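# Set the axle into the empty green saddle

## Task

Transfer the axle so it rests in the green saddle that is currently unoccupied. Every other object must end up standing exactly where it started, and the axle must stay put on its own, with no robot supporting it. Finish by opening the gripper and pulling the arms away.

## Robot and tools

Robots and cameras. Four identical i2rt Big YAM arms, named arm1, arm2, arm3 and arm4, share the work. Each has six revolute joints, a two-finger gripper and a wrist camera (arm1_cam_wrist to arm4_cam_wrist). With joints 1 and 6 at zero and the hand level and facing forward, the wrist camera rides above the hand and looks toward the fingertips. A fixed room camera, cam_high, sits at about (-0.026, 1.164, 1.853) m and looks down over the workspace. A hand reaches roughly 1.0 m from its joint1 axis. The arms act independently: if one stalls, the others keep moving.

Frame. Everything lives in one scene frame in metres, origin on the floor, +z upward. The hand point is the midpoint between the fingertips (URDF link pinch). The hand's z axis runs along the fingers, and the fingers open and close along its y axis. Foot poses are never printed; hand poses are computed from them with the given URDF.

execute_actions. Arguments: actions, a list holding either one action or nothing; and optionally cameras. An action is an object keyed by arm name (arm1 to arm4); each arm gets its own entry containing a joints object. Inside joints, each key names a joint and its value is an absolute target, not an offset from the present position. Keys and ranges: joint1_rad -2.879 to 2.879 (rotates the arm about its foot, positive is counter-clockwise seen from above, zero points the arm along its foot's facing); joint2_rad 0 to 3.141 (shoulder, zero has the upper arm pointing back and nearly level, increasing lifts it up then forward); joint3_rad 0 to 3.019 (elbow, zero folds the forearm onto the upper arm, increasing opens it); joint4_rad -1.692 to 1.57 (hand pitch, positive tilts fingers up); joint5_rad -1.57 to 1.57 (sideways hand swing, positive toward the arm's right); joint6_rad -2.094 to 2.094 (hand roll, positive clockwise viewed from behind the hand); gripper_m 0 to 0.093 (fingertip gap in metres). Arm joints are in radians. Tolerances counting as arrived: 0.045, 0.14, 0.09, 0.055, 0.03, 0.035 rad for joints 1 to 6 and 0.003 m for the gripper. Any subset of joints or arms may be given; anything omitted keeps its earlier target and may still be pushing. All motions in one action begin together but may finish at different moments, and joints move at different speeds, so the hand can sweep a wide curve between postures. One action lasts at most 15 s. An unknown key or out-of-range number rejects the entire call and nothing moves. cameras is a list of camera names, or "all"; omitting it or passing null or ["all"] returns every camera, and [] returns none. An empty actions list simply reports state and images.

wait takes seconds (0 to 10) and commands nothing; robots keep doing what they were doing and the result looks like an empty execute_actions. zoom_image takes camera and region [x0, y0, x1, y1] in pixels of that camera's most recent full image, origin top-left, no bigger than 504 by 504. read_manual returns only the URDF licence texts (section "licences") and moves nothing. finished_scene takes scene, the integer of the current scene, ends it irreversibly after the last command has been held, and reports success.

Reading results. joint_positions gives each joint's reading; gripper_m is the sum of the two finger slides. The pictures line lists camera names in the same order as the returned images. joint_status describes how each commanded motion of the last accepted action ended: off_target means it settled short and may still be pressing; contact_stop or time_out means the joint gave up its target and holds where it stopped, except that a timed-out joint may retain its target, or one no further than 0.375, 0.375, 0.113, 0.225, 0.075, 0.3 rad (joints 1 to 6) from where it is, and keeps pushing, resuming motion if the path clears; on_its_own lists such uncommanded behaviour, and its "held at" value is the target, not the position. "joint command not followed", usually with a cause line, means a safety check blocked that arm's joint targets (its gripper command still runs); those joints show not_followed and may be retried on later actions until new passing targets arrive. limit_stop_at_motor_heat appears after a heat stop; resend the target. Camera results list any camera whose calibration changed.

Cameras. Calibration uses OpenCV pinhole plus radial distortion, 504x504 images, K in pixels, and T_world_to_cam mapping scene coordinates into the camera frame. Expect small errors: a few millimetres and about half a degree per camera, up to about 2.3 degrees and 9 mm for cam_high; wrist camera poses also inherit joint reading errors.

Cautions. Knocking anything off the work area or to the floor fails the task. Two robots pressing hard together fails and ends the run; a hard hit may too. The anti-collision check ignores fingers, gripper housings and wrist cameras and can react too late, and no line reports arm-to-arm contact. Arms do not stop on contact and can push forcefully; sustained pushing or load-holding heats motors. A MOTOR HOT line appears from 85 °C; at 100 °C an OVER-TEMPERATURE FAULT drops that arm and its grip. To relieve a stuck, pushing joint, command its reported position. A target very near the current reading may not move the joint, and a loaded joint sags. Avoid drops, slips, slams and hard shoves. The simulation keeps running while you compose replies, with robots holding their last command, and loose objects may occasionally get nudged.

Each tool is called after "Request:" as a command line: name --argument value for each argument, lists and objects as JSON in quotes; but a table of rows of numbers goes row by row, as --pt "numbers of a row", without its own name.

## Session

Request:
execute_actions --actions '[]'

Scene clock: 0.00 s.
Motor temperatures (°C, as the motors report them): arm1=[24 23 25 21 22 23] | arm2=[25 25 24 25 24 25] | arm3=[25 24 23 23 25 22] | arm4=[25 22 22 24 25 25]
arm1.joint_positions: joint1_rad=+0.636 joint2_rad=+0.559 joint3_rad=+1.416 joint4_rad=-1.424 joint5_rad=+0.046 joint6_rad=-0.451 gripper_m=+0.094
arm1.joint_status: not commanded
arm1.hand: x=-0.5258 y=+0.1913 z=+1.3536 quat_wxyz=(-0.353, -0.219, -0.849, +0.326) (m; scene frame)
arm2.joint_positions: joint1_rad=+0.622 joint2_rad=+0.632 joint3_rad=+1.374 joint4_rad=-1.525 joint5_rad=-0.241 joint6_rad=-0.140 gripper_m=+0.094
arm2.joint_status: not commanded
arm2.hand: x=-0.7920 y=-0.1998 z=+1.3193 quat_wxyz=(-0.102, +0.859, -0.324, -0.383) (m; scene frame)
arm3.joint_positions: joint1_rad=+0.779 joint2_rad=+0.526 joint3_rad=+1.365 joint4_rad=-1.370 joint5_rad=-0.118 joint6_rad=-0.403 gripper_m=+0.094
arm3.joint_status: not commanded
arm3.hand: x=+0.7891 y=+0.2206 z=+1.3012 quat_wxyz=(-0.432, -0.154, -0.854, +0.246) (m; scene frame)
arm4.joint_positions: joint1_rad=+0.820 joint2_rad=+0.423 joint3_rad=+1.339 joint4_rad=-1.536 joint5_rad=+0.030 joint6_rad=+0.009 gripper_m=+0.095
arm4.joint_status: not commanded
arm4.hand: x=+0.5505 y=-0.2487 z=+1.3340 quat_wxyz=(-0.181, +0.817, -0.348, -0.422) (m; scene frame)
pictures: arm1_cam_wrist, arm2_cam_wrist, arm3_cam_wrist, arm4_cam_wrist, cam_high
Images, in order (width x height): arm1_cam_wrist 504x504, arm2_cam_wrist 504x504, arm3_cam_wrist 504x504, arm4_cam_wrist 504x504, cam_high 504x504.

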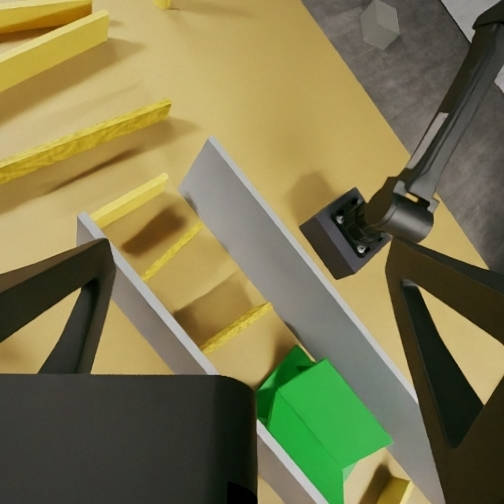

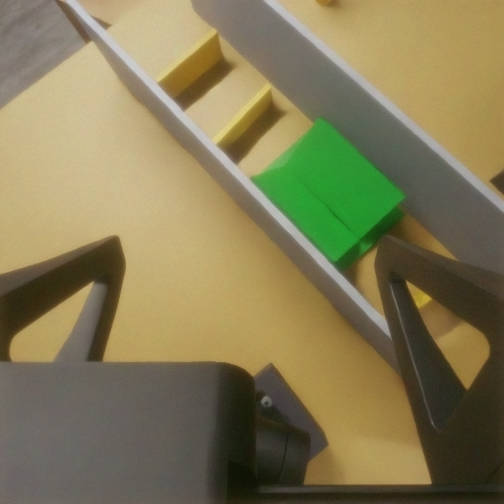

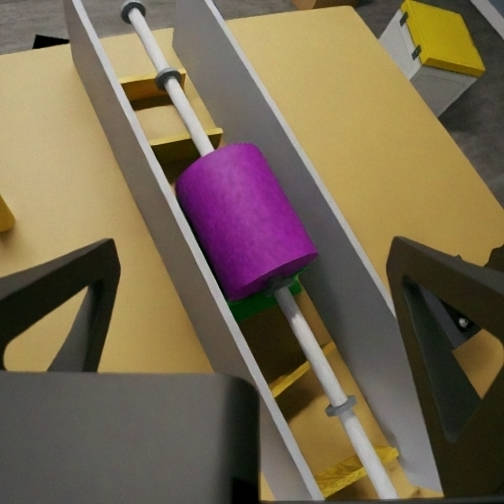

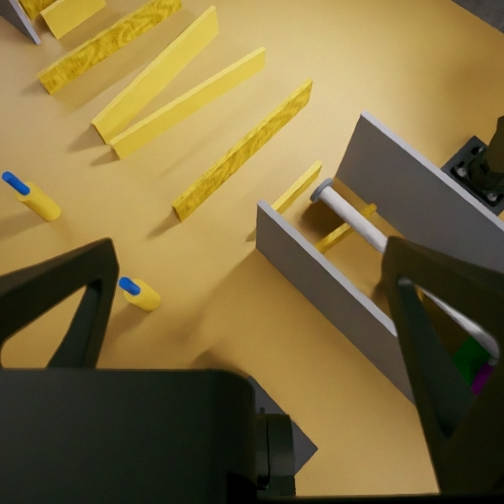

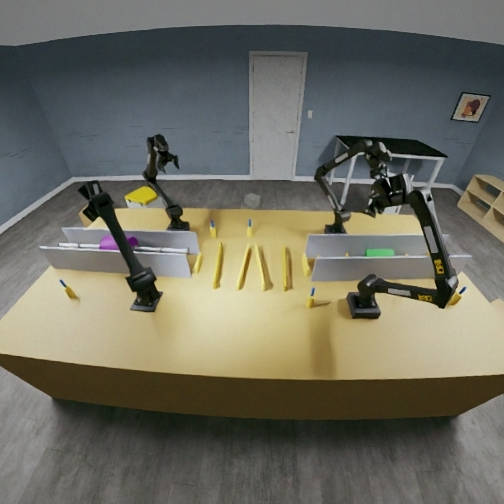

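Request:
execute_actions --actions '[{"arm4":{"joints":{"joint1_rad":-0.88,"joint6_rad":0.72,"gripper_m":0.06}},"arm2":{"joints":{"joint1_rad":-0.95,"joint5_rad":0,"joint6_rad":0.6,"gripper_m":0.06}},"arm3":{"joints":{"joint1_rad":0.356,"joint5_rad":0,"joint6_rad":1.93,"gripper_m":0.06}}}]' --cameras '[]'

Request:
execute_actions --actions '[{"arm4":{"joints":{"joint2_rad":1.837,"joint3_rad":1.762,"joint4_rad":-1.496,"joint5_rad":0}},"arm3":{"joints":{"joint2_rad":1.242,"joint3_rad":1.251,"joint4_rad":-1.58}},"arm1":{"joints":{"joint1_rad":-0.6,"joint2_rad":1.242,"joint3_rad":1.45,"joint4_rad":-1.4,"joint5_rad":0,"joint6_rad":0,"gripper_m":0.093}}}]'

Scene clock: 12.63 s.
Motor temperatures (°C, as the motors report them): arm1=[24 23 27 22 22 23] | arm2=[25 26 27 25 24 25] | arm3=[25 24 25 23 25 22] | arm4=[25 22 24 24 25 25]
arm1.joint_positions: joint1_rad=+0.636 joint2_rad=+0.559 joint3_rad=+1.416 joint4_rad=-1.424 joint5_rad=+0.046 joint6_rad=-0.451 gripper_m=+0.094
arm1.joint_status: not commanded
arm1.hand: x=-0.5258 y=+0.1913 z=+1.3536 quat_wxyz=(-0.353, -0.219, -0.849, +0.326) (m; scene frame)
arm2.joint_positions: joint1_rad=-0.940 joint2_rad=+0.632 joint3_rad=+1.374 joint4_rad=-1.525 joint5_rad=-0.001 joint6_rad=+0.592 gripper_m=+0.060
arm2.joint_status: all done
arm2.hand: x=-0.4660 y=-0.2249 z=+1.3154 quat_wxyz=(-0.315, +0.013, -0.924, -0.216) (m; scene frame)
arm3.joint_positions: joint1_rad=+0.362 joint2_rad=+0.526 joint3_rad=+1.365 joint4_rad=-1.370 joint5_rad=-0.003 joint6_rad=+1.919 gripper_m=+0.060
arm3.joint_status: all done
arm3.hand: x=+0.7053 y=+0.1654 z=+1.3012 quat_wxyz=(-0.470, -0.868, +0.009, -0.162) (m; scene frame)
arm4.joint_positions: joint1_rad=-0.873 joint2_rad=+0.423 joint3_rad=+1.339 joint4_rad=-1.536 joint5_rad=+0.030 joint6_rad=+0.711 gripper_m=+0.060
arm4.joint_status: all done
arm4.hand: x=+0.7549 y=-0.2678 z=+1.3323 quat_wxyz=(-0.357, -0.025, -0.891, -0.280) (m; scene frame)
pictures: none
No camera images: the call's "cameras" was empty. Leave "cameras" out to get every camera's image.

Scene clock: 14.40 s.
Motor temperatures (°C, as the motors report them): arm1=[24 23 27 22 22 23] | arm2=[25 26 27 25 24 25] | arm3=[25 24 25 23 25 22] | arm4=[25 22 24 24 25 25]
arm1.joint_positions: joint1_rad=-0.596 joint2_rad=+1.263 joint3_rad=+1.426 joint4_rad=-1.407 joint5_rad=+0.000 joint6_rad=-0.010 gripper_m=+0.093
arm1.joint_status: all done
arm1.hand: x=-0.8773 y=-0.0019 z=+1.1539 quat_wxyz=(-0.075, -0.869, -0.466, +0.150) (m; scene frame)
arm2.joint_positions: joint1_rad=-0.940 joint2_rad=+0.632 joint3_rad=+1.374 joint4_rad=-1.525 joint5_rad=-0.001 joint6_rad=+0.592 gripper_m=+0.060
arm2.joint_status: not commanded
arm2.hand: x=-0.4660 y=-0.2249 z=+1.3154 quat_wxyz=(-0.315, +0.013, -0.924, -0.216) (m; scene frame)
arm3.joint_positions: joint1_rad=+0.362 joint2_rad=+1.253 joint3_rad=+1.244 joint4_rad=-1.567 joint5_rad=-0.003 joint6_rad=+1.920 gripper_m=+0.060
arm3.joint_status: all done
arm3.hand: x=+0.7522 y=+0.0197 z=+1.0246 quat_wxyz=(+0.002, -1.000, +0.013, +0.002) (m; scene frame)
arm4.joint_positions: joint1_rad=-0.873 joint2_rad=+1.861 joint3_rad=+1.736 joint4_rad=-1.499 joint5_rad=+0.002 joint6_rad=+0.711 gripper_m=+0.060
arm4.joint_status: all done
arm4.hand: x=+1.0812 y=-0.0008 z=+1.0016 quat_wxyz=(+0.024, -0.020, -0.999, +0.019) (m; scene frame)
pictures: arm1_cam_wrist, arm2_cam_wrist, arm3_cam_wrist, arm4_cam_wrist, cam_high
camera_calibration (this result's frames):
arm1_cam_wrist: T_world_to_cam=[[-0.831368, 0.55519, 0.0243086, -0.760033], [0.538953, 0.794845, 0.278838, 0.154059], [0.135487, 0.244918, -0.96003, 1.35283], [0, 0, 0, 1]] pos_world=[-0.898189, -0.0318243, 1.27428]
arm2_cam_wrist: T_world_to_cam=[[0.161726, -0.904717, -0.394122, 0.392532], [-0.98679, -0.152106, -0.0557601, -0.413288], [-0.00950143, 0.397934, -0.917365, 1.4178], [0, 0, 0, 1]] pos_world=[-0.45784, -0.271926, 1.43231]
arm3_cam_wrist: T_world_to_cam=[[0.0394825, 0.999109, 0.0149437, -0.0671966], [0.810907, -0.0407764, 0.583753, -1.2067], [0.583842, -0.0109301, -0.811794, 0.514595], [0, 0, 0, 1]] pos_world=[0.680733, 0.0235563, 1.12316]
arm4_cam_wrist: T_world_to_cam=[[-0.0461486, -0.997997, 0.0432655, 0.0106078], [-0.785838, 0.0630091, 0.615214, 0.24091], [-0.616708, -0.00560846, -0.787172, 1.57804], [0, 0, 0, 1]] pos_world=[1.16299, 0.00425738, 1.09352]
Images, in order (width x height): arm1_cam_wrist 504x504, arm2_cam_wrist 504x504, arm3_cam_wrist 504x504, arm4_cam_wrist 504x504, cam_high 504x504.

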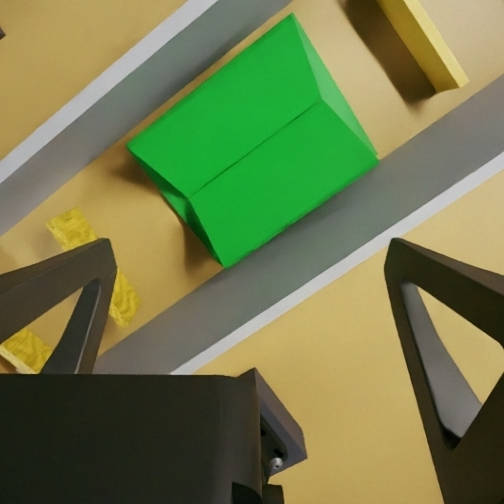

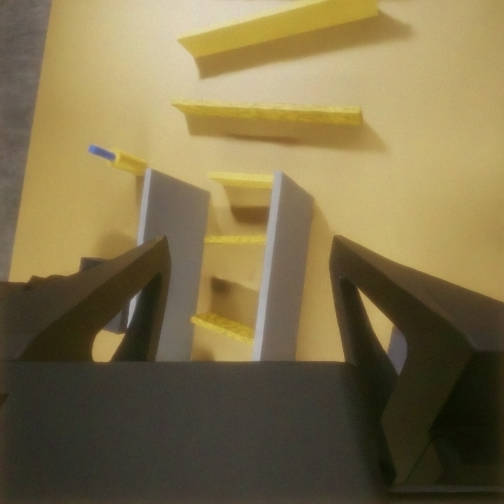

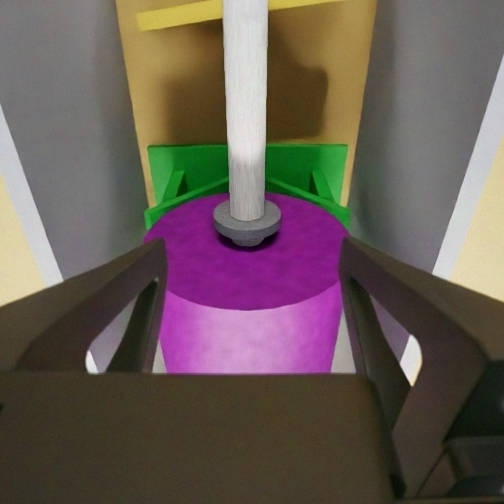

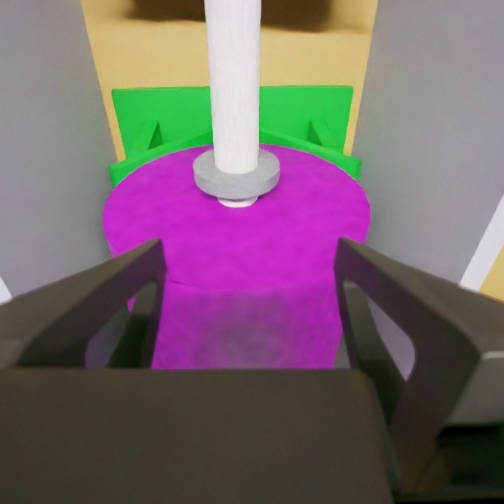

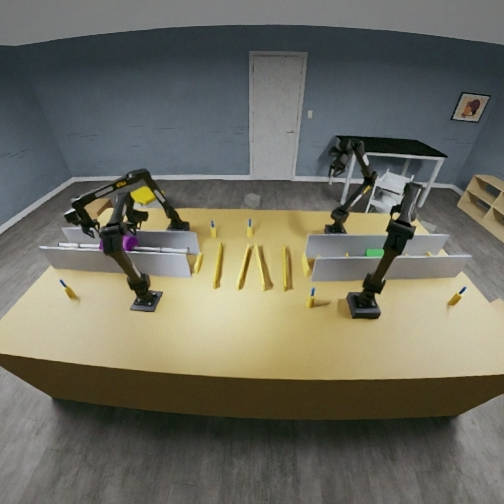

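Request:
execute_actions --actions '[{"arm4":{"joints":{"joint1_rad":-0.904,"joint2_rad":1.95,"joint3_rad":1.62,"joint4_rad":-1.195,"joint6_rad":0.66}},"arm3":{"joints":{"joint1_rad":0.395,"joint2_rad":1.328,"joint3_rad":0.97,"joint4_rad":-1.19,"joint6_rad":1.955}},"arm1":{"joints":{"joint2_rad":0.6,"joint3_rad":1.0}}}]' --cameras '["arm3_cam_wrist","arm4_cam_wrist"]'

Scene clock: 17.77 s.
Motor temperatures (°C, as the motors report them): arm1=[24 23 28 22 22 23] | arm2=[25 26 27 25 24 25] | arm3=[25 24 25 23 25 22] | arm4=[25 23 24 24 25 25]
arm1.joint_positions: joint1_rad=-0.596 joint2_rad=+0.594 joint3_rad=+0.999 joint4_rad=-1.405 joint5_rad=+0.000 joint6_rad=-0.010 gripper_m=+0.093
arm1.joint_status: all done
arm1.hand: x=-0.7660 y=+0.1617 z=+1.1530 quat_wxyz=(-0.130, -0.844, -0.453, +0.255) (m; scene frame)
arm2.joint_positions: joint1_rad=-0.940 joint2_rad=+0.632 joint3_rad=+1.374 joint4_rad=-1.525 joint5_rad=-0.001 joint6_rad=+0.592 gripper_m=+0.060
arm2.joint_status: not commanded
arm2.hand: x=-0.4660 y=-0.2249 z=+1.3154 quat_wxyz=(-0.315, +0.013, -0.924, -0.216) (m; scene frame)
arm3.joint_positions: joint1_rad=+0.390 joint2_rad=+1.339 joint3_rad=+0.964 joint4_rad=-1.204 joint5_rad=-0.003 joint6_rad=+1.944 gripper_m=+0.060
arm3.joint_status: all done
arm3.hand: x=+0.7627 y=+0.0177 z=+0.8912 quat_wxyz=(+0.004, -1.000, +0.011, +0.003) (m; scene frame)
arm4.joint_positions: joint1_rad=-0.900 joint2_rad=+1.974 joint3_rad=+1.608 joint4_rad=-1.209 joint5_rad=+0.002 joint6_rad=+0.670 gripper_m=+0.060
arm4.joint_status: all done
arm4.hand: x=+1.1113 y=+0.0033 z=+0.8905 quat_wxyz=(+0.005, -0.012, -1.000, +0.003) (m; scene frame)
pictures: arm3_cam_wrist, arm4_cam_wrist
camera_calibration (this result's frames):
arm3_cam_wrist: T_world_to_cam=[[0.034956, 0.999217, 0.0185399, -0.0633474], [0.811929, -0.0392109, 0.582438, -1.13706], [0.582709, -0.00530663, -0.812664, 0.401686], [0, 0, 0, 1]] pos_world=[0.691358, 0.0208444, 0.989875]
arm4_cam_wrist: T_world_to_cam=[[-0.0328739, -0.999406, 0.0103786, 0.0354874], [-0.809264, 0.0327105, 0.586533, 0.384363], [-0.586524, 0.0108826, -0.809859, 1.49575], [0, 0, 0, 1]] pos_world=[1.18951, 0.00661596, 0.985537]
Images, in order (width x height): arm3_cam_wrist 504x504, arm4_cam_wrist 504x504.

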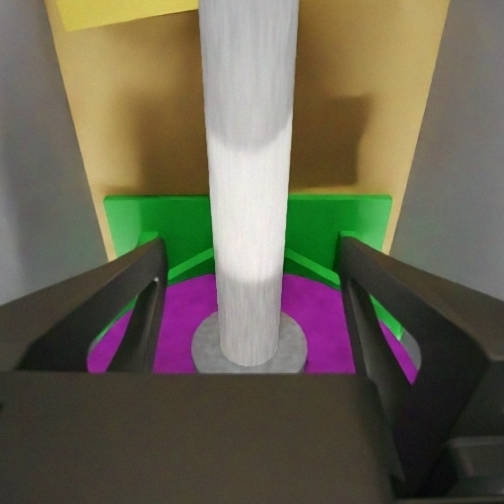

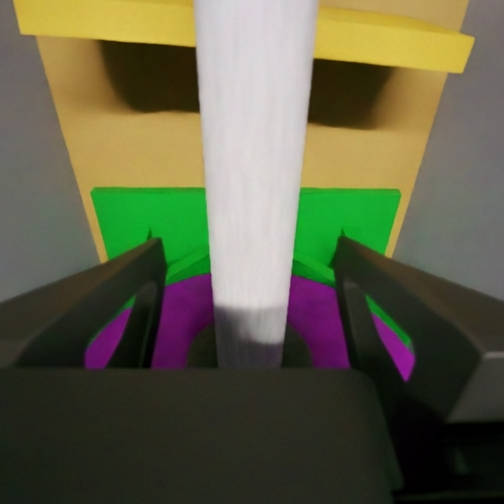

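Request:
execute_actions --actions '[{"arm3":{"joints":{"joint2_rad":1.354,"joint3_rad":0.924,"joint4_rad":-1.11}},"arm4":{"joints":{"gripper_m":0.0}}}]' --cameras '[]'

Request:
execute_actions --actions '[{"arm3":{"joints":{"gripper_m":0.0}}}]' --cameras '["arm3_cam_wrist","arm4_cam_wrist"]'

Scene clock: 19.57 s.
Motor temperatures (°C, as the motors report them): arm1=[24 23 28 22 22 23] | arm2=[25 26 27 25 24 25] | arm3=[25 24 26 23 25 22] | arm4=[25 23 24 24 25 25]
arm1.joint_positions: joint1_rad=-0.596 joint2_rad=+0.594 joint3_rad=+0.999 joint4_rad=-1.405 joint5_rad=+0.000 joint6_rad=-0.010 gripper_m=+0.093
arm1.joint_status: not commanded
arm1.hand: x=-0.7660 y=+0.1617 z=+1.1530 quat_wxyz=(-0.130, -0.844, -0.453, +0.255) (m; scene frame)
arm2.joint_positions: joint1_rad=-0.940 joint2_rad=+0.632 joint3_rad=+1.374 joint4_rad=-1.525 joint5_rad=-0.001 joint6_rad=+0.592 gripper_m=+0.060
arm2.joint_status: not commanded
arm2.hand: x=-0.4660 y=-0.2249 z=+1.3154 quat_wxyz=(-0.315, +0.013, -0.924, -0.216) (m; scene frame)
arm3.joint_positions: joint1_rad=+0.390 joint2_rad=+1.343 joint3_rad=+0.926 joint4_rad=-1.125 joint5_rad=-0.003 joint6_rad=+1.944 gripper_m=+0.060
arm3.joint_status: all done
arm3.hand: x=+0.7642 y=+0.0135 z=+0.8764 quat_wxyz=(-0.014, -1.000, +0.011, -0.004) (m; scene frame)
arm4.joint_positions: joint1_rad=-0.900 joint2_rad=+1.974 joint3_rad=+1.608 joint4_rad=-1.209 joint5_rad=+0.002 joint6_rad=+0.670 gripper_m=+0.024
arm4.joint_status: gripper_m off_target (ended at +0.024, target +0.000)
arm4.hand: x=+1.1115 y=+0.0031 z=+0.8905 quat_wxyz=(+0.005, -0.013, -1.000, +0.003) (m; scene frame)
pictures: none
No camera images: the call's "cameras" was empty. Leave "cameras" out to get every camera's image.

Scene clock: 20.20 s.
Motor temperatures (°C, as the motors report them): arm1=[24 23 28 22 22 23] | arm2=[25 26 28 25 24 25] | arm3=[25 24 26 23 25 22] | arm4=[25 23 24 24 25 25]
arm1.joint_positions: joint1_rad=-0.596 joint2_rad=+0.594 joint3_rad=+0.999 joint4_rad=-1.405 joint5_rad=+0.000 joint6_rad=-0.010 gripper_m=+0.093
arm1.joint_status: not commanded
arm1.hand: x=-0.7660 y=+0.1617 z=+1.1530 quat_wxyz=(-0.130, -0.844, -0.453, +0.255) (m; scene frame)
arm2.joint_positions: joint1_rad=-0.940 joint2_rad=+0.632 joint3_rad=+1.374 joint4_rad=-1.525 joint5_rad=-0.001 joint6_rad=+0.592 gripper_m=+0.060
arm2.joint_status: not commanded
arm2.hand: x=-0.4660 y=-0.2249 z=+1.3154 quat_wxyz=(-0.315, +0.013, -0.924, -0.216) (m; scene frame)
arm3.joint_positions: joint1_rad=+0.392 joint2_rad=+1.342 joint3_rad=+0.923 joint4_rad=-1.130 joint5_rad=-0.006 joint6_rad=+1.946 gripper_m=+0.024
arm3.joint_status: gripper_m off_target (ended at +0.024, target +0.000)
arm3.hand: x=+0.7642 y=+0.0160 z=+0.8756 quat_wxyz=(-0.010, -1.000, +0.011, -0.004) (m; scene frame)
arm4.joint_positions: joint1_rad=-0.900 joint2_rad=+1.973 joint3_rad=+1.608 joint4_rad=-1.209 joint5_rad=+0.002 joint6_rad=+0.670 gripper_m=+0.024
arm4.joint_status: not commanded
arm4.hand: x=+1.1115 y=+0.0033 z=+0.8909 quat_wxyz=(+0.005, -0.013, -1.000, +0.003) (m; scene frame)
pictures: arm3_cam_wrist, arm4_cam_wrist
camera_calibration (this result's frames):
arm3_cam_wrist: T_world_to_cam=[[0.0354491, 0.999343, -0.00749997, -0.0390176], [0.804268, -0.0240731, 0.593779, -1.13357], [0.593208, -0.0270809, -0.804593, 0.373375], [0, 0, 0, 1]] pos_world=[0.691589, 0.0218147, 0.973213]
arm4_cam_wrist: T_world_to_cam=[[-0.0340325, -0.999377, 0.00937454, 0.0376302], [-0.809632, 0.0330679, 0.586006, 0.385159], [-0.585951, 0.0123533, -0.810252, 1.49593], [0, 0, 0, 1]] pos_world=[1.18966, 0.00639054, 0.986025]
Images, in order (width x height): arm3_cam_wrist 504x504, arm4_cam_wrist 504x504.

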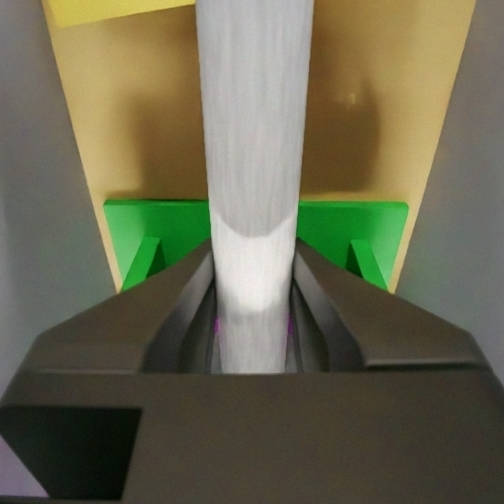

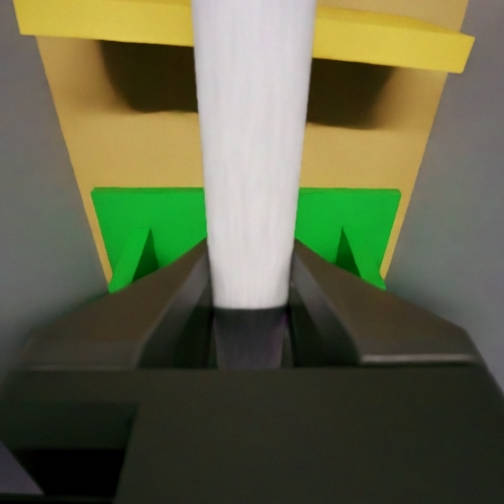

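Request:
execute_actions --actions '[{"arm3":{"joints":{"joint2_rad":1.27,"joint3_rad":1.11,"joint4_rad":-1.355}},"arm4":{"joints":{"joint2_rad":1.875,"joint3_rad":1.75,"joint4_rad":-1.38}}}]' --cameras '["arm3_cam_wrist","arm4_cam_wrist"]'

Scene clock: 22.17 s.
Motor temperatures (°C, as the motors report them): arm1=[24 23 28 22 22 23] | arm2=[25 26 28 25 24 25] | arm3=[25 24 26 23 25 22] | arm4=[25 23 25 24 25 25]
arm1.joint_positions: joint1_rad=-0.596 joint2_rad=+0.594 joint3_rad=+0.999 joint4_rad=-1.405 joint5_rad=+0.000 joint6_rad=-0.010 gripper_m=+0.093
arm1.joint_status: not commanded
arm1.hand: x=-0.7660 y=+0.1617 z=+1.1530 quat_wxyz=(-0.130, -0.844, -0.453, +0.255) (m; scene frame)
arm2.joint_positions: joint1_rad=-0.940 joint2_rad=+0.632 joint3_rad=+1.374 joint4_rad=-1.525 joint5_rad=-0.001 joint6_rad=+0.592 gripper_m=+0.060
arm2.joint_status: not commanded
arm2.hand: x=-0.4660 y=-0.2249 z=+1.3154 quat_wxyz=(-0.315, +0.013, -0.924, -0.216) (m; scene frame)
arm3.joint_positions: joint1_rad=+0.390 joint2_rad=+1.301 joint3_rad=+1.036 joint4_rad=-1.322 joint5_rad=+0.006 joint6_rad=+1.960 gripper_m=+0.024
arm3.joint_status: all done
arm3.hand: x=+0.7603 y=+0.0202 z=+0.9298 quat_wxyz=(+0.005, -1.000, +0.019, +0.009) (m; scene frame)
arm4.joint_positions: joint1_rad=-0.901 joint2_rad=+1.928 joint3_rad=+1.678 joint4_rad=-1.347 joint5_rad=-0.008 joint6_rad=+0.683 gripper_m=+0.024
arm4.joint_status: all done
arm4.hand: x=+1.1056 y=-0.0001 z=+0.9420 quat_wxyz=(+0.017, -0.020, -1.000, +0.006) (m; scene frame)
pictures: arm3_cam_wrist, arm4_cam_wrist
camera_calibration (this result's frames):
arm3_cam_wrist: T_world_to_cam=[[0.0511215, 0.998456, 0.0217328, -0.0817467], [0.817956, -0.0543456, 0.572708, -1.15273], [0.573005, -0.0115013, -0.819471, 0.448351], [0, 0, 0, 1]] pos_world=[0.690158, 0.024131, 1.02937]
arm4_cam_wrist: T_world_to_cam=[[-0.0475872, -0.998727, 0.0166986, 0.0417005], [-0.794503, 0.047978, 0.605363, 0.315583], [-0.605393, 0.0155405, -0.795775, 1.54177], [0, 0, 0, 1]] pos_world=[1.1861, 0.00254657, 1.03517]
Images, in order (width x height): arm3_cam_wrist 504x504, arm4_cam_wrist 504x504.

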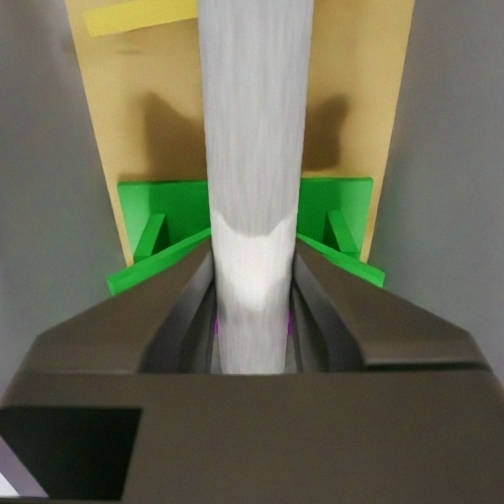

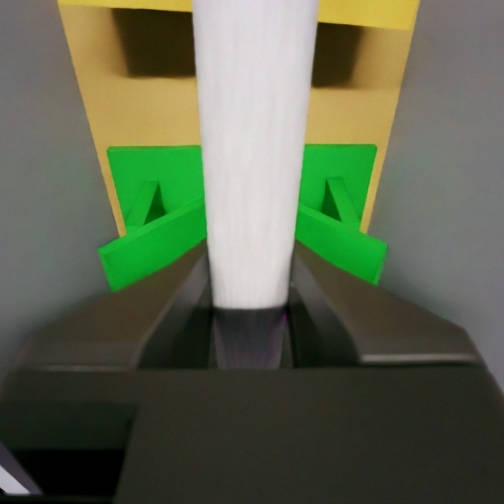

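Request:
execute_actions --actions '[{"arm3":{"joints":{"joint2_rad":1.24,"joint3_rad":1.325,"joint4_rad":-1.57}},"arm4":{"joints":{"joint2_rad":1.83,"joint3_rad":1.92,"joint4_rad":-1.55}}}]' --cameras '[]'

Request:
execute_actions --actions '[{"arm3":{"joints":{"joint1_rad":-0.09,"joint2_rad":1.17,"joint3_rad":1.25,"joint4_rad":-1.57,"joint6_rad":1.46}},"arm4":{"joints":{"joint1_rad":-0.67,"joint2_rad":1.54,"joint3_rad":1.49,"joint4_rad":-1.41,"joint6_rad":0.917}}}]' --cameras '["arm3_cam_wrist","arm4_cam_wrist","cam_high"]'

Scene clock: 27.60 s.
Motor temperatures (°C, as the motors report them): arm1=[24 23 28 22 22 23] | arm2=[25 26 28 25 24 25] | arm3=[25 25 28 23 25 22] | arm4=[25 24 26 24 25 25]
arm1.joint_positions: joint1_rad=-0.596 joint2_rad=+0.594 joint3_rad=+0.999 joint4_rad=-1.405 joint5_rad=+0.000 joint6_rad=-0.010 gripper_m=+0.093
arm1.joint_status: not commanded
arm1.hand: x=-0.7660 y=+0.1617 z=+1.1530 quat_wxyz=(-0.130, -0.844, -0.453, +0.255) (m; scene frame)
arm2.joint_positions: joint1_rad=-0.940 joint2_rad=+0.632 joint3_rad=+1.374 joint4_rad=-1.525 joint5_rad=-0.001 joint6_rad=+0.592 gripper_m=+0.060
arm2.joint_status: not commanded
arm2.hand: x=-0.4660 y=-0.2249 z=+1.3154 quat_wxyz=(-0.315, +0.013, -0.924, -0.216) (m; scene frame)
arm3.joint_positions: joint1_rad=+0.393 joint2_rad=+1.273 joint3_rad=+1.242 joint4_rad=-1.547 joint5_rad=-0.002 joint6_rad=+1.949 gripper_m=+0.024
arm3.joint_status: all done
arm3.hand: x=+0.7647 y=+0.0170 z=+1.0168 quat_wxyz=(+0.003, -1.000, +0.012, +0.003) (m; scene frame)
arm4.joint_positions: joint1_rad=-0.901 joint2_rad=+1.873 joint3_rad=+1.843 joint4_rad=-1.533 joint5_rad=-0.005 joint6_rad=+0.670 gripper_m=+0.024
arm4.joint_status: all done
arm4.hand: x=+1.1082 y=+0.0006 z=+1.0351 quat_wxyz=(+0.002, -0.013, -1.000, -0.003) (m; scene frame)
pictures: none
No camera images: the call's "cameras" was empty. Leave "cameras" out to get every camera's image.

Scene clock: 28.80 s.
Motor temperatures (°C, as the motors report them): arm1=[24 23 28 22 22 23] | arm2=[25 26 28 25 24 25] | arm3=[25 25 28 23 25 23] | arm4=[25 24 26 24 25 25]
arm1.joint_positions: joint1_rad=-0.596 joint2_rad=+0.594 joint3_rad=+0.999 joint4_rad=-1.405 joint5_rad=+0.000 joint6_rad=-0.010 gripper_m=+0.093
arm1.joint_status: not commanded
arm1.hand: x=-0.7660 y=+0.1617 z=+1.1530 quat_wxyz=(-0.130, -0.844, -0.453, +0.255) (m; scene frame)
arm2.joint_positions: joint1_rad=-0.940 joint2_rad=+0.632 joint3_rad=+1.374 joint4_rad=-1.525 joint5_rad=-0.001 joint6_rad=+0.592 gripper_m=+0.060
arm2.joint_status: not commanded
arm2.hand: x=-0.4660 y=-0.2249 z=+1.3154 quat_wxyz=(-0.315, +0.013, -0.924, -0.216) (m; scene frame)
arm3.joint_positions: joint1_rad=-0.083 joint2_rad=+1.212 joint3_rad=+1.208 joint4_rad=-1.584 joint5_rad=-0.006 joint6_rad=+1.453 gripper_m=+0.024
arm3.joint_status: all done
arm3.hand: x=+0.6020 y=+0.0228 z=+1.0249 quat_wxyz=(+0.007, -1.000, +0.002, -0.001) (m; scene frame)
arm4.joint_positions: joint1_rad=-0.667 joint2_rad=+1.571 joint3_rad=+1.456 joint4_rad=-1.431 joint5_rad=-0.002 joint6_rad=+0.888 gripper_m=+0.024
arm4.joint_status: all done
arm4.hand: x=+0.9456 y=+0.0162 z=+1.0418 quat_wxyz=(-0.003, -0.005, -1.000, -0.009) (m; scene frame)
pictures: arm3_cam_wrist, arm4_cam_wrist, cam_high
camera_calibration (this result's frames):
arm3_cam_wrist: T_world_to_cam=[[0.0177246, 0.999504, 0.0260289, -0.062618], [0.807861, -0.029655, 0.588627, -1.08834], [0.589107, 0.0105945, -0.807986, 0.594987], [0, 0, 0, 1]] pos_world=[0.529828, 0.0240086, 1.123]
arm4_cam_wrist: T_world_to_cam=[[-0.018488, -0.999725, -0.0144128, 0.0536137], [-0.819223, 0.00688291, 0.573434, 0.184493], [-0.573178, 0.0224089, -0.819125, 1.51779], [0, 0, 0, 1]] pos_world=[1.02209, 0.0183171, 1.13824]
Images, in order (width x height): arm3_cam_wrist 504x504, arm4_cam_wrist 504x504, cam_high 504x504.

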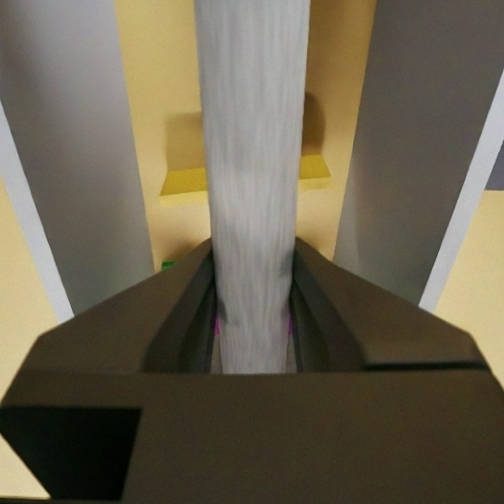

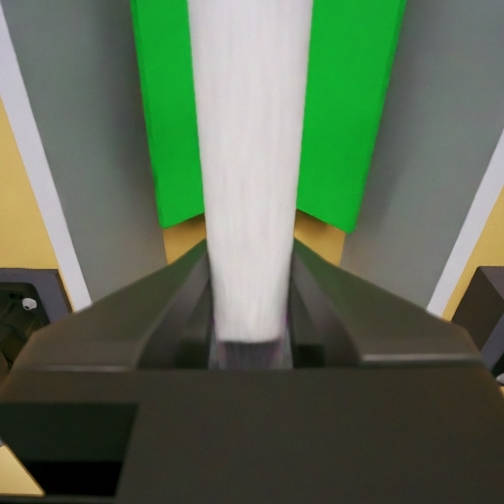

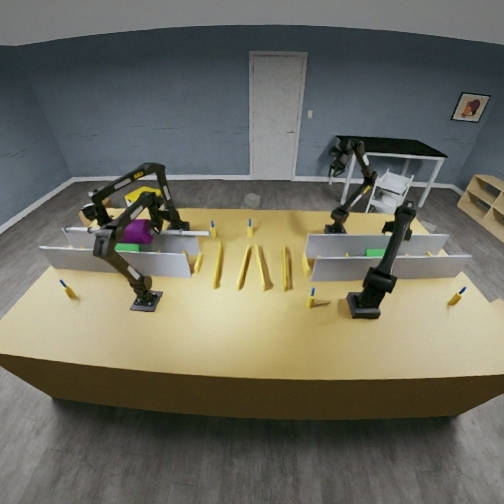

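Request:
execute_actions --actions '[{"arm3":{"joints":{"joint1_rad":-0.52,"joint2_rad":1.305,"joint3_rad":1.395,"joint4_rad":-1.54,"joint6_rad":1.02}},"arm4":{"joints":{"joint1_rad":-0.35,"joint2_rad":1.34,"joint3_rad":1.245,"joint4_rad":-1.39,"joint6_rad":1.22}},"arm2":{"joints":{"joint1_rad":-0.92,"joint2_rad":1.4,"joint3_rad":1.9,"joint4_rad":-1.69,"joint6_rad":0.64,"gripper_m":0.08}}}]' --cameras '[]'

Request:
execute_actions --actions '[{"arm3":{"joints":{"joint1_rad":-0.80,"joint2_rad":1.565,"joint3_rad":1.69,"joint4_rad":-1.58,"joint6_rad":0.74}},"arm4":{"joints":{"joint1_rad":0.075,"joint2_rad":1.27,"joint3_rad":1.18,"joint4_rad":-1.40,"joint6_rad":1.64}},"arm2":{"joints":{"joint2_rad":1.98,"joint3_rad":2.2}}}]' --cameras '["arm2_cam_wrist","cam_high"]'

Scene clock: 32.83 s.
Motor temperatures (°C, as the motors report them): arm1=[24 23 28 22 22 23] | arm2=[25 26 29 25 24 25] | arm3=[25 25 30 23 25 23] | arm4=[25 24 26 24 25 25]
arm1.joint_positions: joint1_rad=-0.596 joint2_rad=+0.594 joint3_rad=+0.999 joint4_rad=-1.405 joint5_rad=+0.000 joint6_rad=-0.010 gripper_m=+0.093
arm1.joint_status: not commanded
arm1.hand: x=-0.7660 y=+0.1617 z=+1.1530 quat_wxyz=(-0.130, -0.844, -0.453, +0.255) (m; scene frame)
arm2.joint_positions: joint1_rad=-0.933 joint2_rad=+1.401 joint3_rad=+1.843 joint4_rad=-1.673 joint5_rad=-0.001 joint6_rad=+0.632 gripper_m=+0.080
arm2.joint_status: all done
joint sent to its limit — the command would take arm2.joint4_rad past its lower limit, so that joint was sent only as far as its limit.
arm2.hand: x=-0.2727 y=-0.0834 z=+1.2674 quat_wxyz=(-0.135, -0.003, -0.986, -0.097) (m; scene frame)
arm3.joint_positions: joint1_rad=-0.521 joint2_rad=+1.343 joint3_rad=+1.294 joint4_rad=-1.541 joint5_rad=-0.006 joint6_rad=+1.021 gripper_m=+0.024
arm3.joint_status: joint3_rad time_out (moved +0.086 of +0.187); the others done
arm3.on_its_own: joint3_rad reads +1.294 and still pushes toward +1.395 since a time_out
arm3.hand: x=+0.4405 y=+0.0288 z=+1.0142 quat_wxyz=(+0.006, -1.000, +0.005, -0.005) (m; scene frame)
arm4.joint_positions: joint1_rad=-0.338 joint2_rad=+1.365 joint3_rad=+1.217 joint4_rad=-1.395 joint5_rad=-0.001 joint6_rad=+1.217 gripper_m=+0.024
arm4.joint_status: all done
arm4.hand: x=+0.7831 y=+0.0201 z=+1.0367 quat_wxyz=(+0.000, -0.005, -1.000, -0.012) (m; scene frame)
pictures: none
No camera images: the call's "cameras" was empty. Leave "cameras" out to get every camera's image.

not run: a stop came earlier in this reply.

Request:
execute_actions --actions '[{"arm3":{"joints":{"joint1_rad":-0.80,"joint2_rad":1.565,"joint3_rad":1.70,"joint4_rad":-1.57,"joint6_rad":0.74}},"arm4":{"joints":{"joint1_rad":0.075,"joint2_rad":1.27,"joint3_rad":1.165,"joint4_rad":-1.41,"joint6_rad":1.64}},"arm2":{"joints":{"joint2_rad":1.98,"joint3_rad":2.22}}}]' --cameras '["arm2_cam_wrist","arm3_cam_wrist","cam_high"]'

Scene clock: 36.07 s.
Motor temperatures (°C, as the motors report them): arm1=[24 23 28 22 22 23] | arm2=[25 26 29 25 24 25] | arm3=[25 25 31 23 25 23] | arm4=[25 24 26 24 25 25]
arm1.joint_positions: joint1_rad=-0.596 joint2_rad=+0.594 joint3_rad=+0.999 joint4_rad=-1.405 joint5_rad=+0.000 joint6_rad=-0.010 gripper_m=+0.093
arm1.joint_status: not commanded
arm1.hand: x=-0.7660 y=+0.1617 z=+1.1530 quat_wxyz=(-0.130, -0.844, -0.453, +0.255) (m; scene frame)
arm2.joint_positions: joint1_rad=-0.933 joint2_rad=+1.979 joint3_rad=+2.179 joint4_rad=-1.680 joint5_rad=-0.001 joint6_rad=+0.633 gripper_m=+0.080
arm2.joint_status: all done
arm2.hand: x=-0.1278 y=+0.0209 z=+1.1019 quat_wxyz=(-0.036, -0.003, -0.999, -0.025) (m; scene frame)
arm3.joint_positions: joint1_rad=-0.801 joint2_rad=+1.617 joint3_rad=+1.593 joint4_rad=-1.565 joint5_rad=-0.013 joint6_rad=+0.744 gripper_m=+0.024
arm3.joint_status: joint3_rad time_out (moved +0.299 of +0.406); the others done
arm3.on_its_own: joint3_rad reads +1.593 and still pushes toward +1.700 since a time_out
arm3.hand: x=+0.2819 y=+0.0257 z=+1.0157 quat_wxyz=(+0.001, -1.000, +0.006, -0.008) (m; scene frame)
arm4.joint_positions: joint1_rad=+0.076 joint2_rad=+1.299 joint3_rad=+1.145 joint4_rad=-1.402 joint5_rad=-0.001 joint6_rad=+1.638 gripper_m=+0.024
arm4.joint_status: all done
arm4.hand: x=+0.6236 y=+0.0167 z=+1.0338 quat_wxyz=(+0.005, -0.008, -1.000, -0.006) (m; scene frame)
pictures: arm2_cam_wrist, arm3_cam_wrist, cam_high
camera_calibration (this result's frames):
arm2_cam_wrist: T_world_to_cam=[[-0.00495483, -0.998617, -0.052336, 0.0800568], [-0.846954, -0.023634, 0.531141, -0.685525], [-0.531643, 0.0469579, -0.845666, 0.988969], [0, 0, 0, 1]] pos_world=[-0.0544329, 0.0173045, 1.20464]
arm3_cam_wrist: T_world_to_cam=[[0.0255889, 0.999588, 0.0130221, -0.0485818], [0.799428, -0.0282827, 0.600096, -0.833568], [0.600217, -0.00494562, -0.799822, 0.76517], [0, 0, 0, 1]] pos_world=[0.208353, 0.0287705, 1.11285]
Images, in order (width x height): arm2_cam_wrist 504x504, arm3_cam_wrist 504x504, cam_high 504x504.

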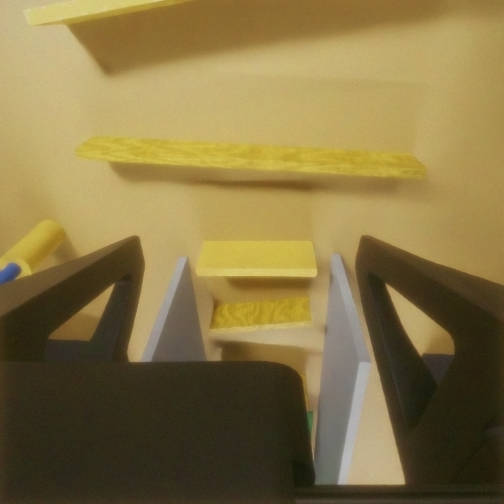

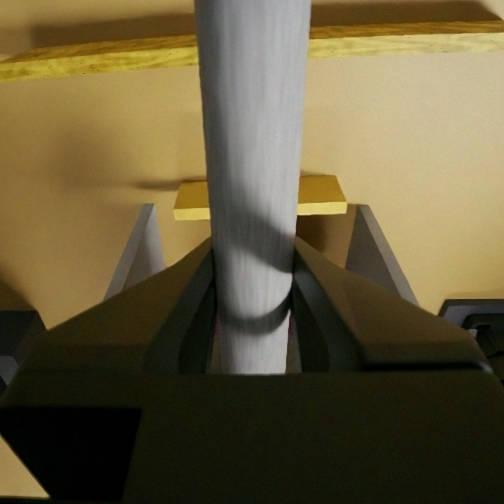

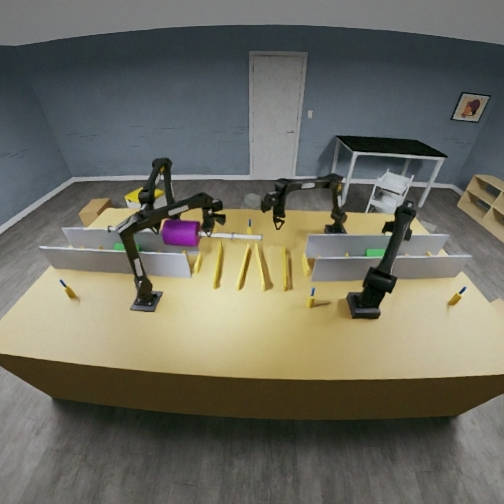

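Request:
execute_actions --actions '[{"arm3":{"joints":{"joint1_rad":-0.963,"joint2_rad":1.89,"joint3_rad":2.11,"joint4_rad":-1.635,"joint6_rad":0.58}},"arm4":{"joints":{"joint1_rad":0.475,"joint2_rad":1.385,"joint3_rad":1.24,"joint4_rad":-1.33,"joint6_rad":2.04}}}]' --cameras '["arm2_cam_wrist","cam_high"]'

Scene clock: 39.30 s.
Motor temperatures (°C, as the motors report them): arm1=[24 23 28 22 22 23] | arm2=[25 26 30 25 24 25] | arm3=[25 26 33 23 25 23] | arm4=[25 24 26 24 25 25]
arm1.joint_positions: joint1_rad=-0.596 joint2_rad=+0.594 joint3_rad=+0.999 joint4_rad=-1.405 joint5_rad=+0.000 joint6_rad=-0.010 gripper_m=+0.093
arm1.joint_status: not commanded
arm1.hand: x=-0.7660 y=+0.1617 z=+1.1530 quat_wxyz=(-0.130, -0.844, -0.453, +0.255) (m; scene frame)
arm2.joint_positions: joint1_rad=-0.933 joint2_rad=+1.979 joint3_rad=+2.179 joint4_rad=-1.680 joint5_rad=-0.001 joint6_rad=+0.633 gripper_m=+0.080
arm2.joint_status: not commanded
arm2.hand: x=-0.1278 y=+0.0209 z=+1.1019 quat_wxyz=(-0.036, -0.003, -0.999, -0.025) (m; scene frame)
arm3.joint_positions: joint1_rad=-0.968 joint2_rad=+1.967 joint3_rad=+2.009 joint4_rad=-1.629 joint5_rad=-0.006 joint6_rad=+0.577 gripper_m=+0.024
arm3.joint_status: joint3_rad time_out (moved +0.416 of +0.517); the others done
arm3.on_its_own: joint3_rad reads +2.009 and still pushes toward +2.110 since a time_out
arm3.hand: x=+0.1276 y=+0.0247 z=+0.9898 quat_wxyz=(+0.001, -1.000, +0.007, -0.006) (m; scene frame)
arm4.joint_positions: joint1_rad=+0.472 joint2_rad=+1.409 joint3_rad=+1.183 joint4_rad=-1.321 joint5_rad=+0.006 joint6_rad=+2.033 gripper_m=+0.024
arm4.joint_status: all done
arm4.hand: x=+0.4680 y=+0.0173 z=+1.0100 quat_wxyz=(+0.007, -0.008, -1.000, -0.011) (m; scene frame)
pictures: arm2_cam_wrist, cam_high
camera_calibration (this result's frames):
arm2_cam_wrist: T_world_to_cam=[[-0.00495483, -0.998617, -0.052336, 0.0800568], [-0.846954, -0.023634, 0.531141, -0.685525], [-0.531643, 0.0469579, -0.845666, 0.988969], [0, 0, 0, 1]] pos_world=[-0.0544329, 0.0173045, 1.20464]
Images, in order (width x height): arm2_cam_wrist 504x504, cam_high 504x504.

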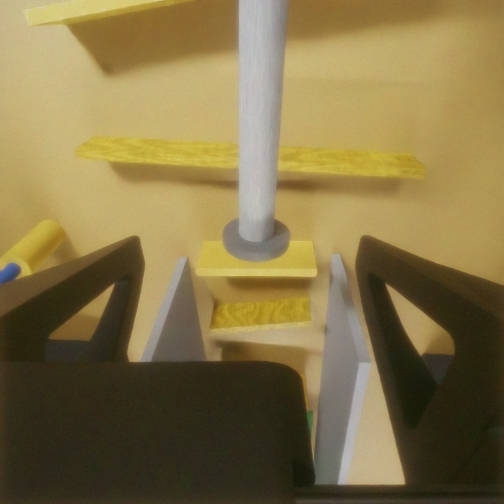

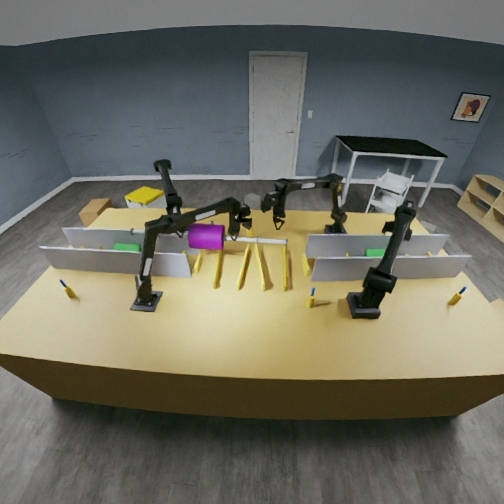

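Request:
execute_actions --actions '[{"arm2":{"joints":{"joint1_rad":-0.912,"joint2_rad":2.01,"joint3_rad":1.912,"joint4_rad":-1.465,"joint6_rad":0.65}}}]' --cameras '["arm2_cam_wrist","cam_high"]'

Scene clock: 41.33 s.
Motor temperatures (°C, as the motors report them): arm1=[24 23 28 22 22 23] | arm2=[25 27 30 25 24 25] | arm3=[25 26 33 23 25 23] | arm4=[25 24 27 24 25 25]
arm1.joint_positions: joint1_rad=-0.596 joint2_rad=+0.594 joint3_rad=+0.999 joint4_rad=-1.405 joint5_rad=+0.000 joint6_rad=-0.010 gripper_m=+0.093
arm1.joint_status: not commanded
arm1.hand: x=-0.7660 y=+0.1617 z=+1.1530 quat_wxyz=(-0.130, -0.844, -0.453, +0.255) (m; scene frame)
arm2.joint_positions: joint1_rad=-0.923 joint2_rad=+2.018 joint3_rad=+1.915 joint4_rad=-1.481 joint5_rad=-0.001 joint6_rad=+0.642 gripper_m=+0.080
arm2.joint_status: all done
arm2.hand: x=-0.1381 y=+0.0209 z=+0.9777 quat_wxyz=(+0.006, -0.003, -1.000, +0.006) (m; scene frame)
arm3.joint_positions: joint1_rad=-0.968 joint2_rad=+1.967 joint3_rad=+2.009 joint4_rad=-1.629 joint5_rad=-0.006 joint6_rad=+0.577 gripper_m=+0.024
arm3.joint_status: not commanded
arm3.on_its_own: joint3_rad reads +2.009 and still pushes toward +2.110 since a time_out
arm3.hand: x=+0.1276 y=+0.0247 z=+0.9898 quat_wxyz=(+0.001, -1.000, +0.007, -0.006) (m; scene frame)
arm4.joint_positions: joint1_rad=+0.472 joint2_rad=+1.409 joint3_rad=+1.183 joint4_rad=-1.321 joint5_rad=+0.006 joint6_rad=+2.033 gripper_m=+0.024
arm4.joint_status: not commanded
arm4.hand: x=+0.4680 y=+0.0173 z=+1.0100 quat_wxyz=(+0.007, -0.008, -1.000, -0.011) (m; scene frame)
pictures: arm2_cam_wrist, cam_high
camera_calibration (this result's frames):
arm2_cam_wrist: T_world_to_cam=[[-0.00592623, -0.999943, 0.00884659, 0.0136296], [-0.799558, 0.0100514, 0.600505, -0.690294], [-0.60056, -0.00351463, -0.799572, 0.824984], [0, 0, 0, 1]] pos_world=[-0.0563971, 0.0234668, 1.07404]
Images, in order (width x height): arm2_cam_wrist 504x504, cam_high 504x504.

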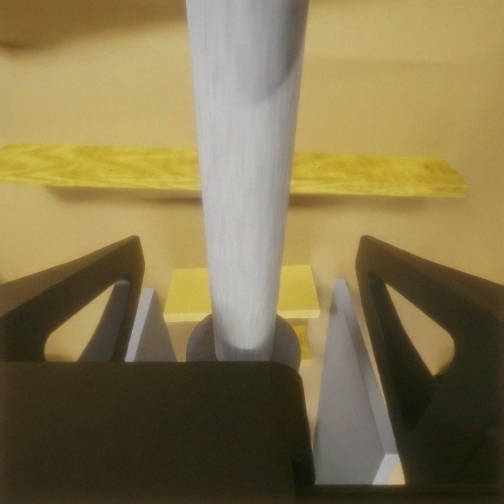

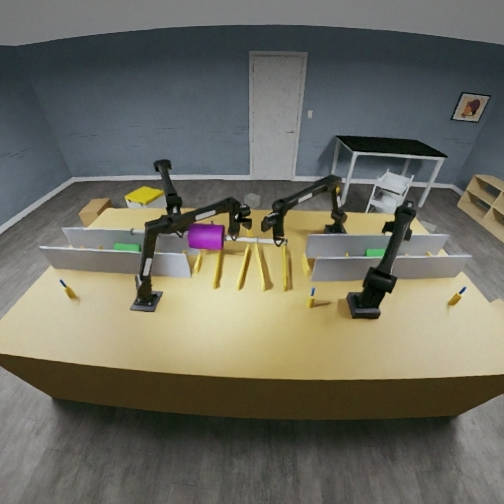

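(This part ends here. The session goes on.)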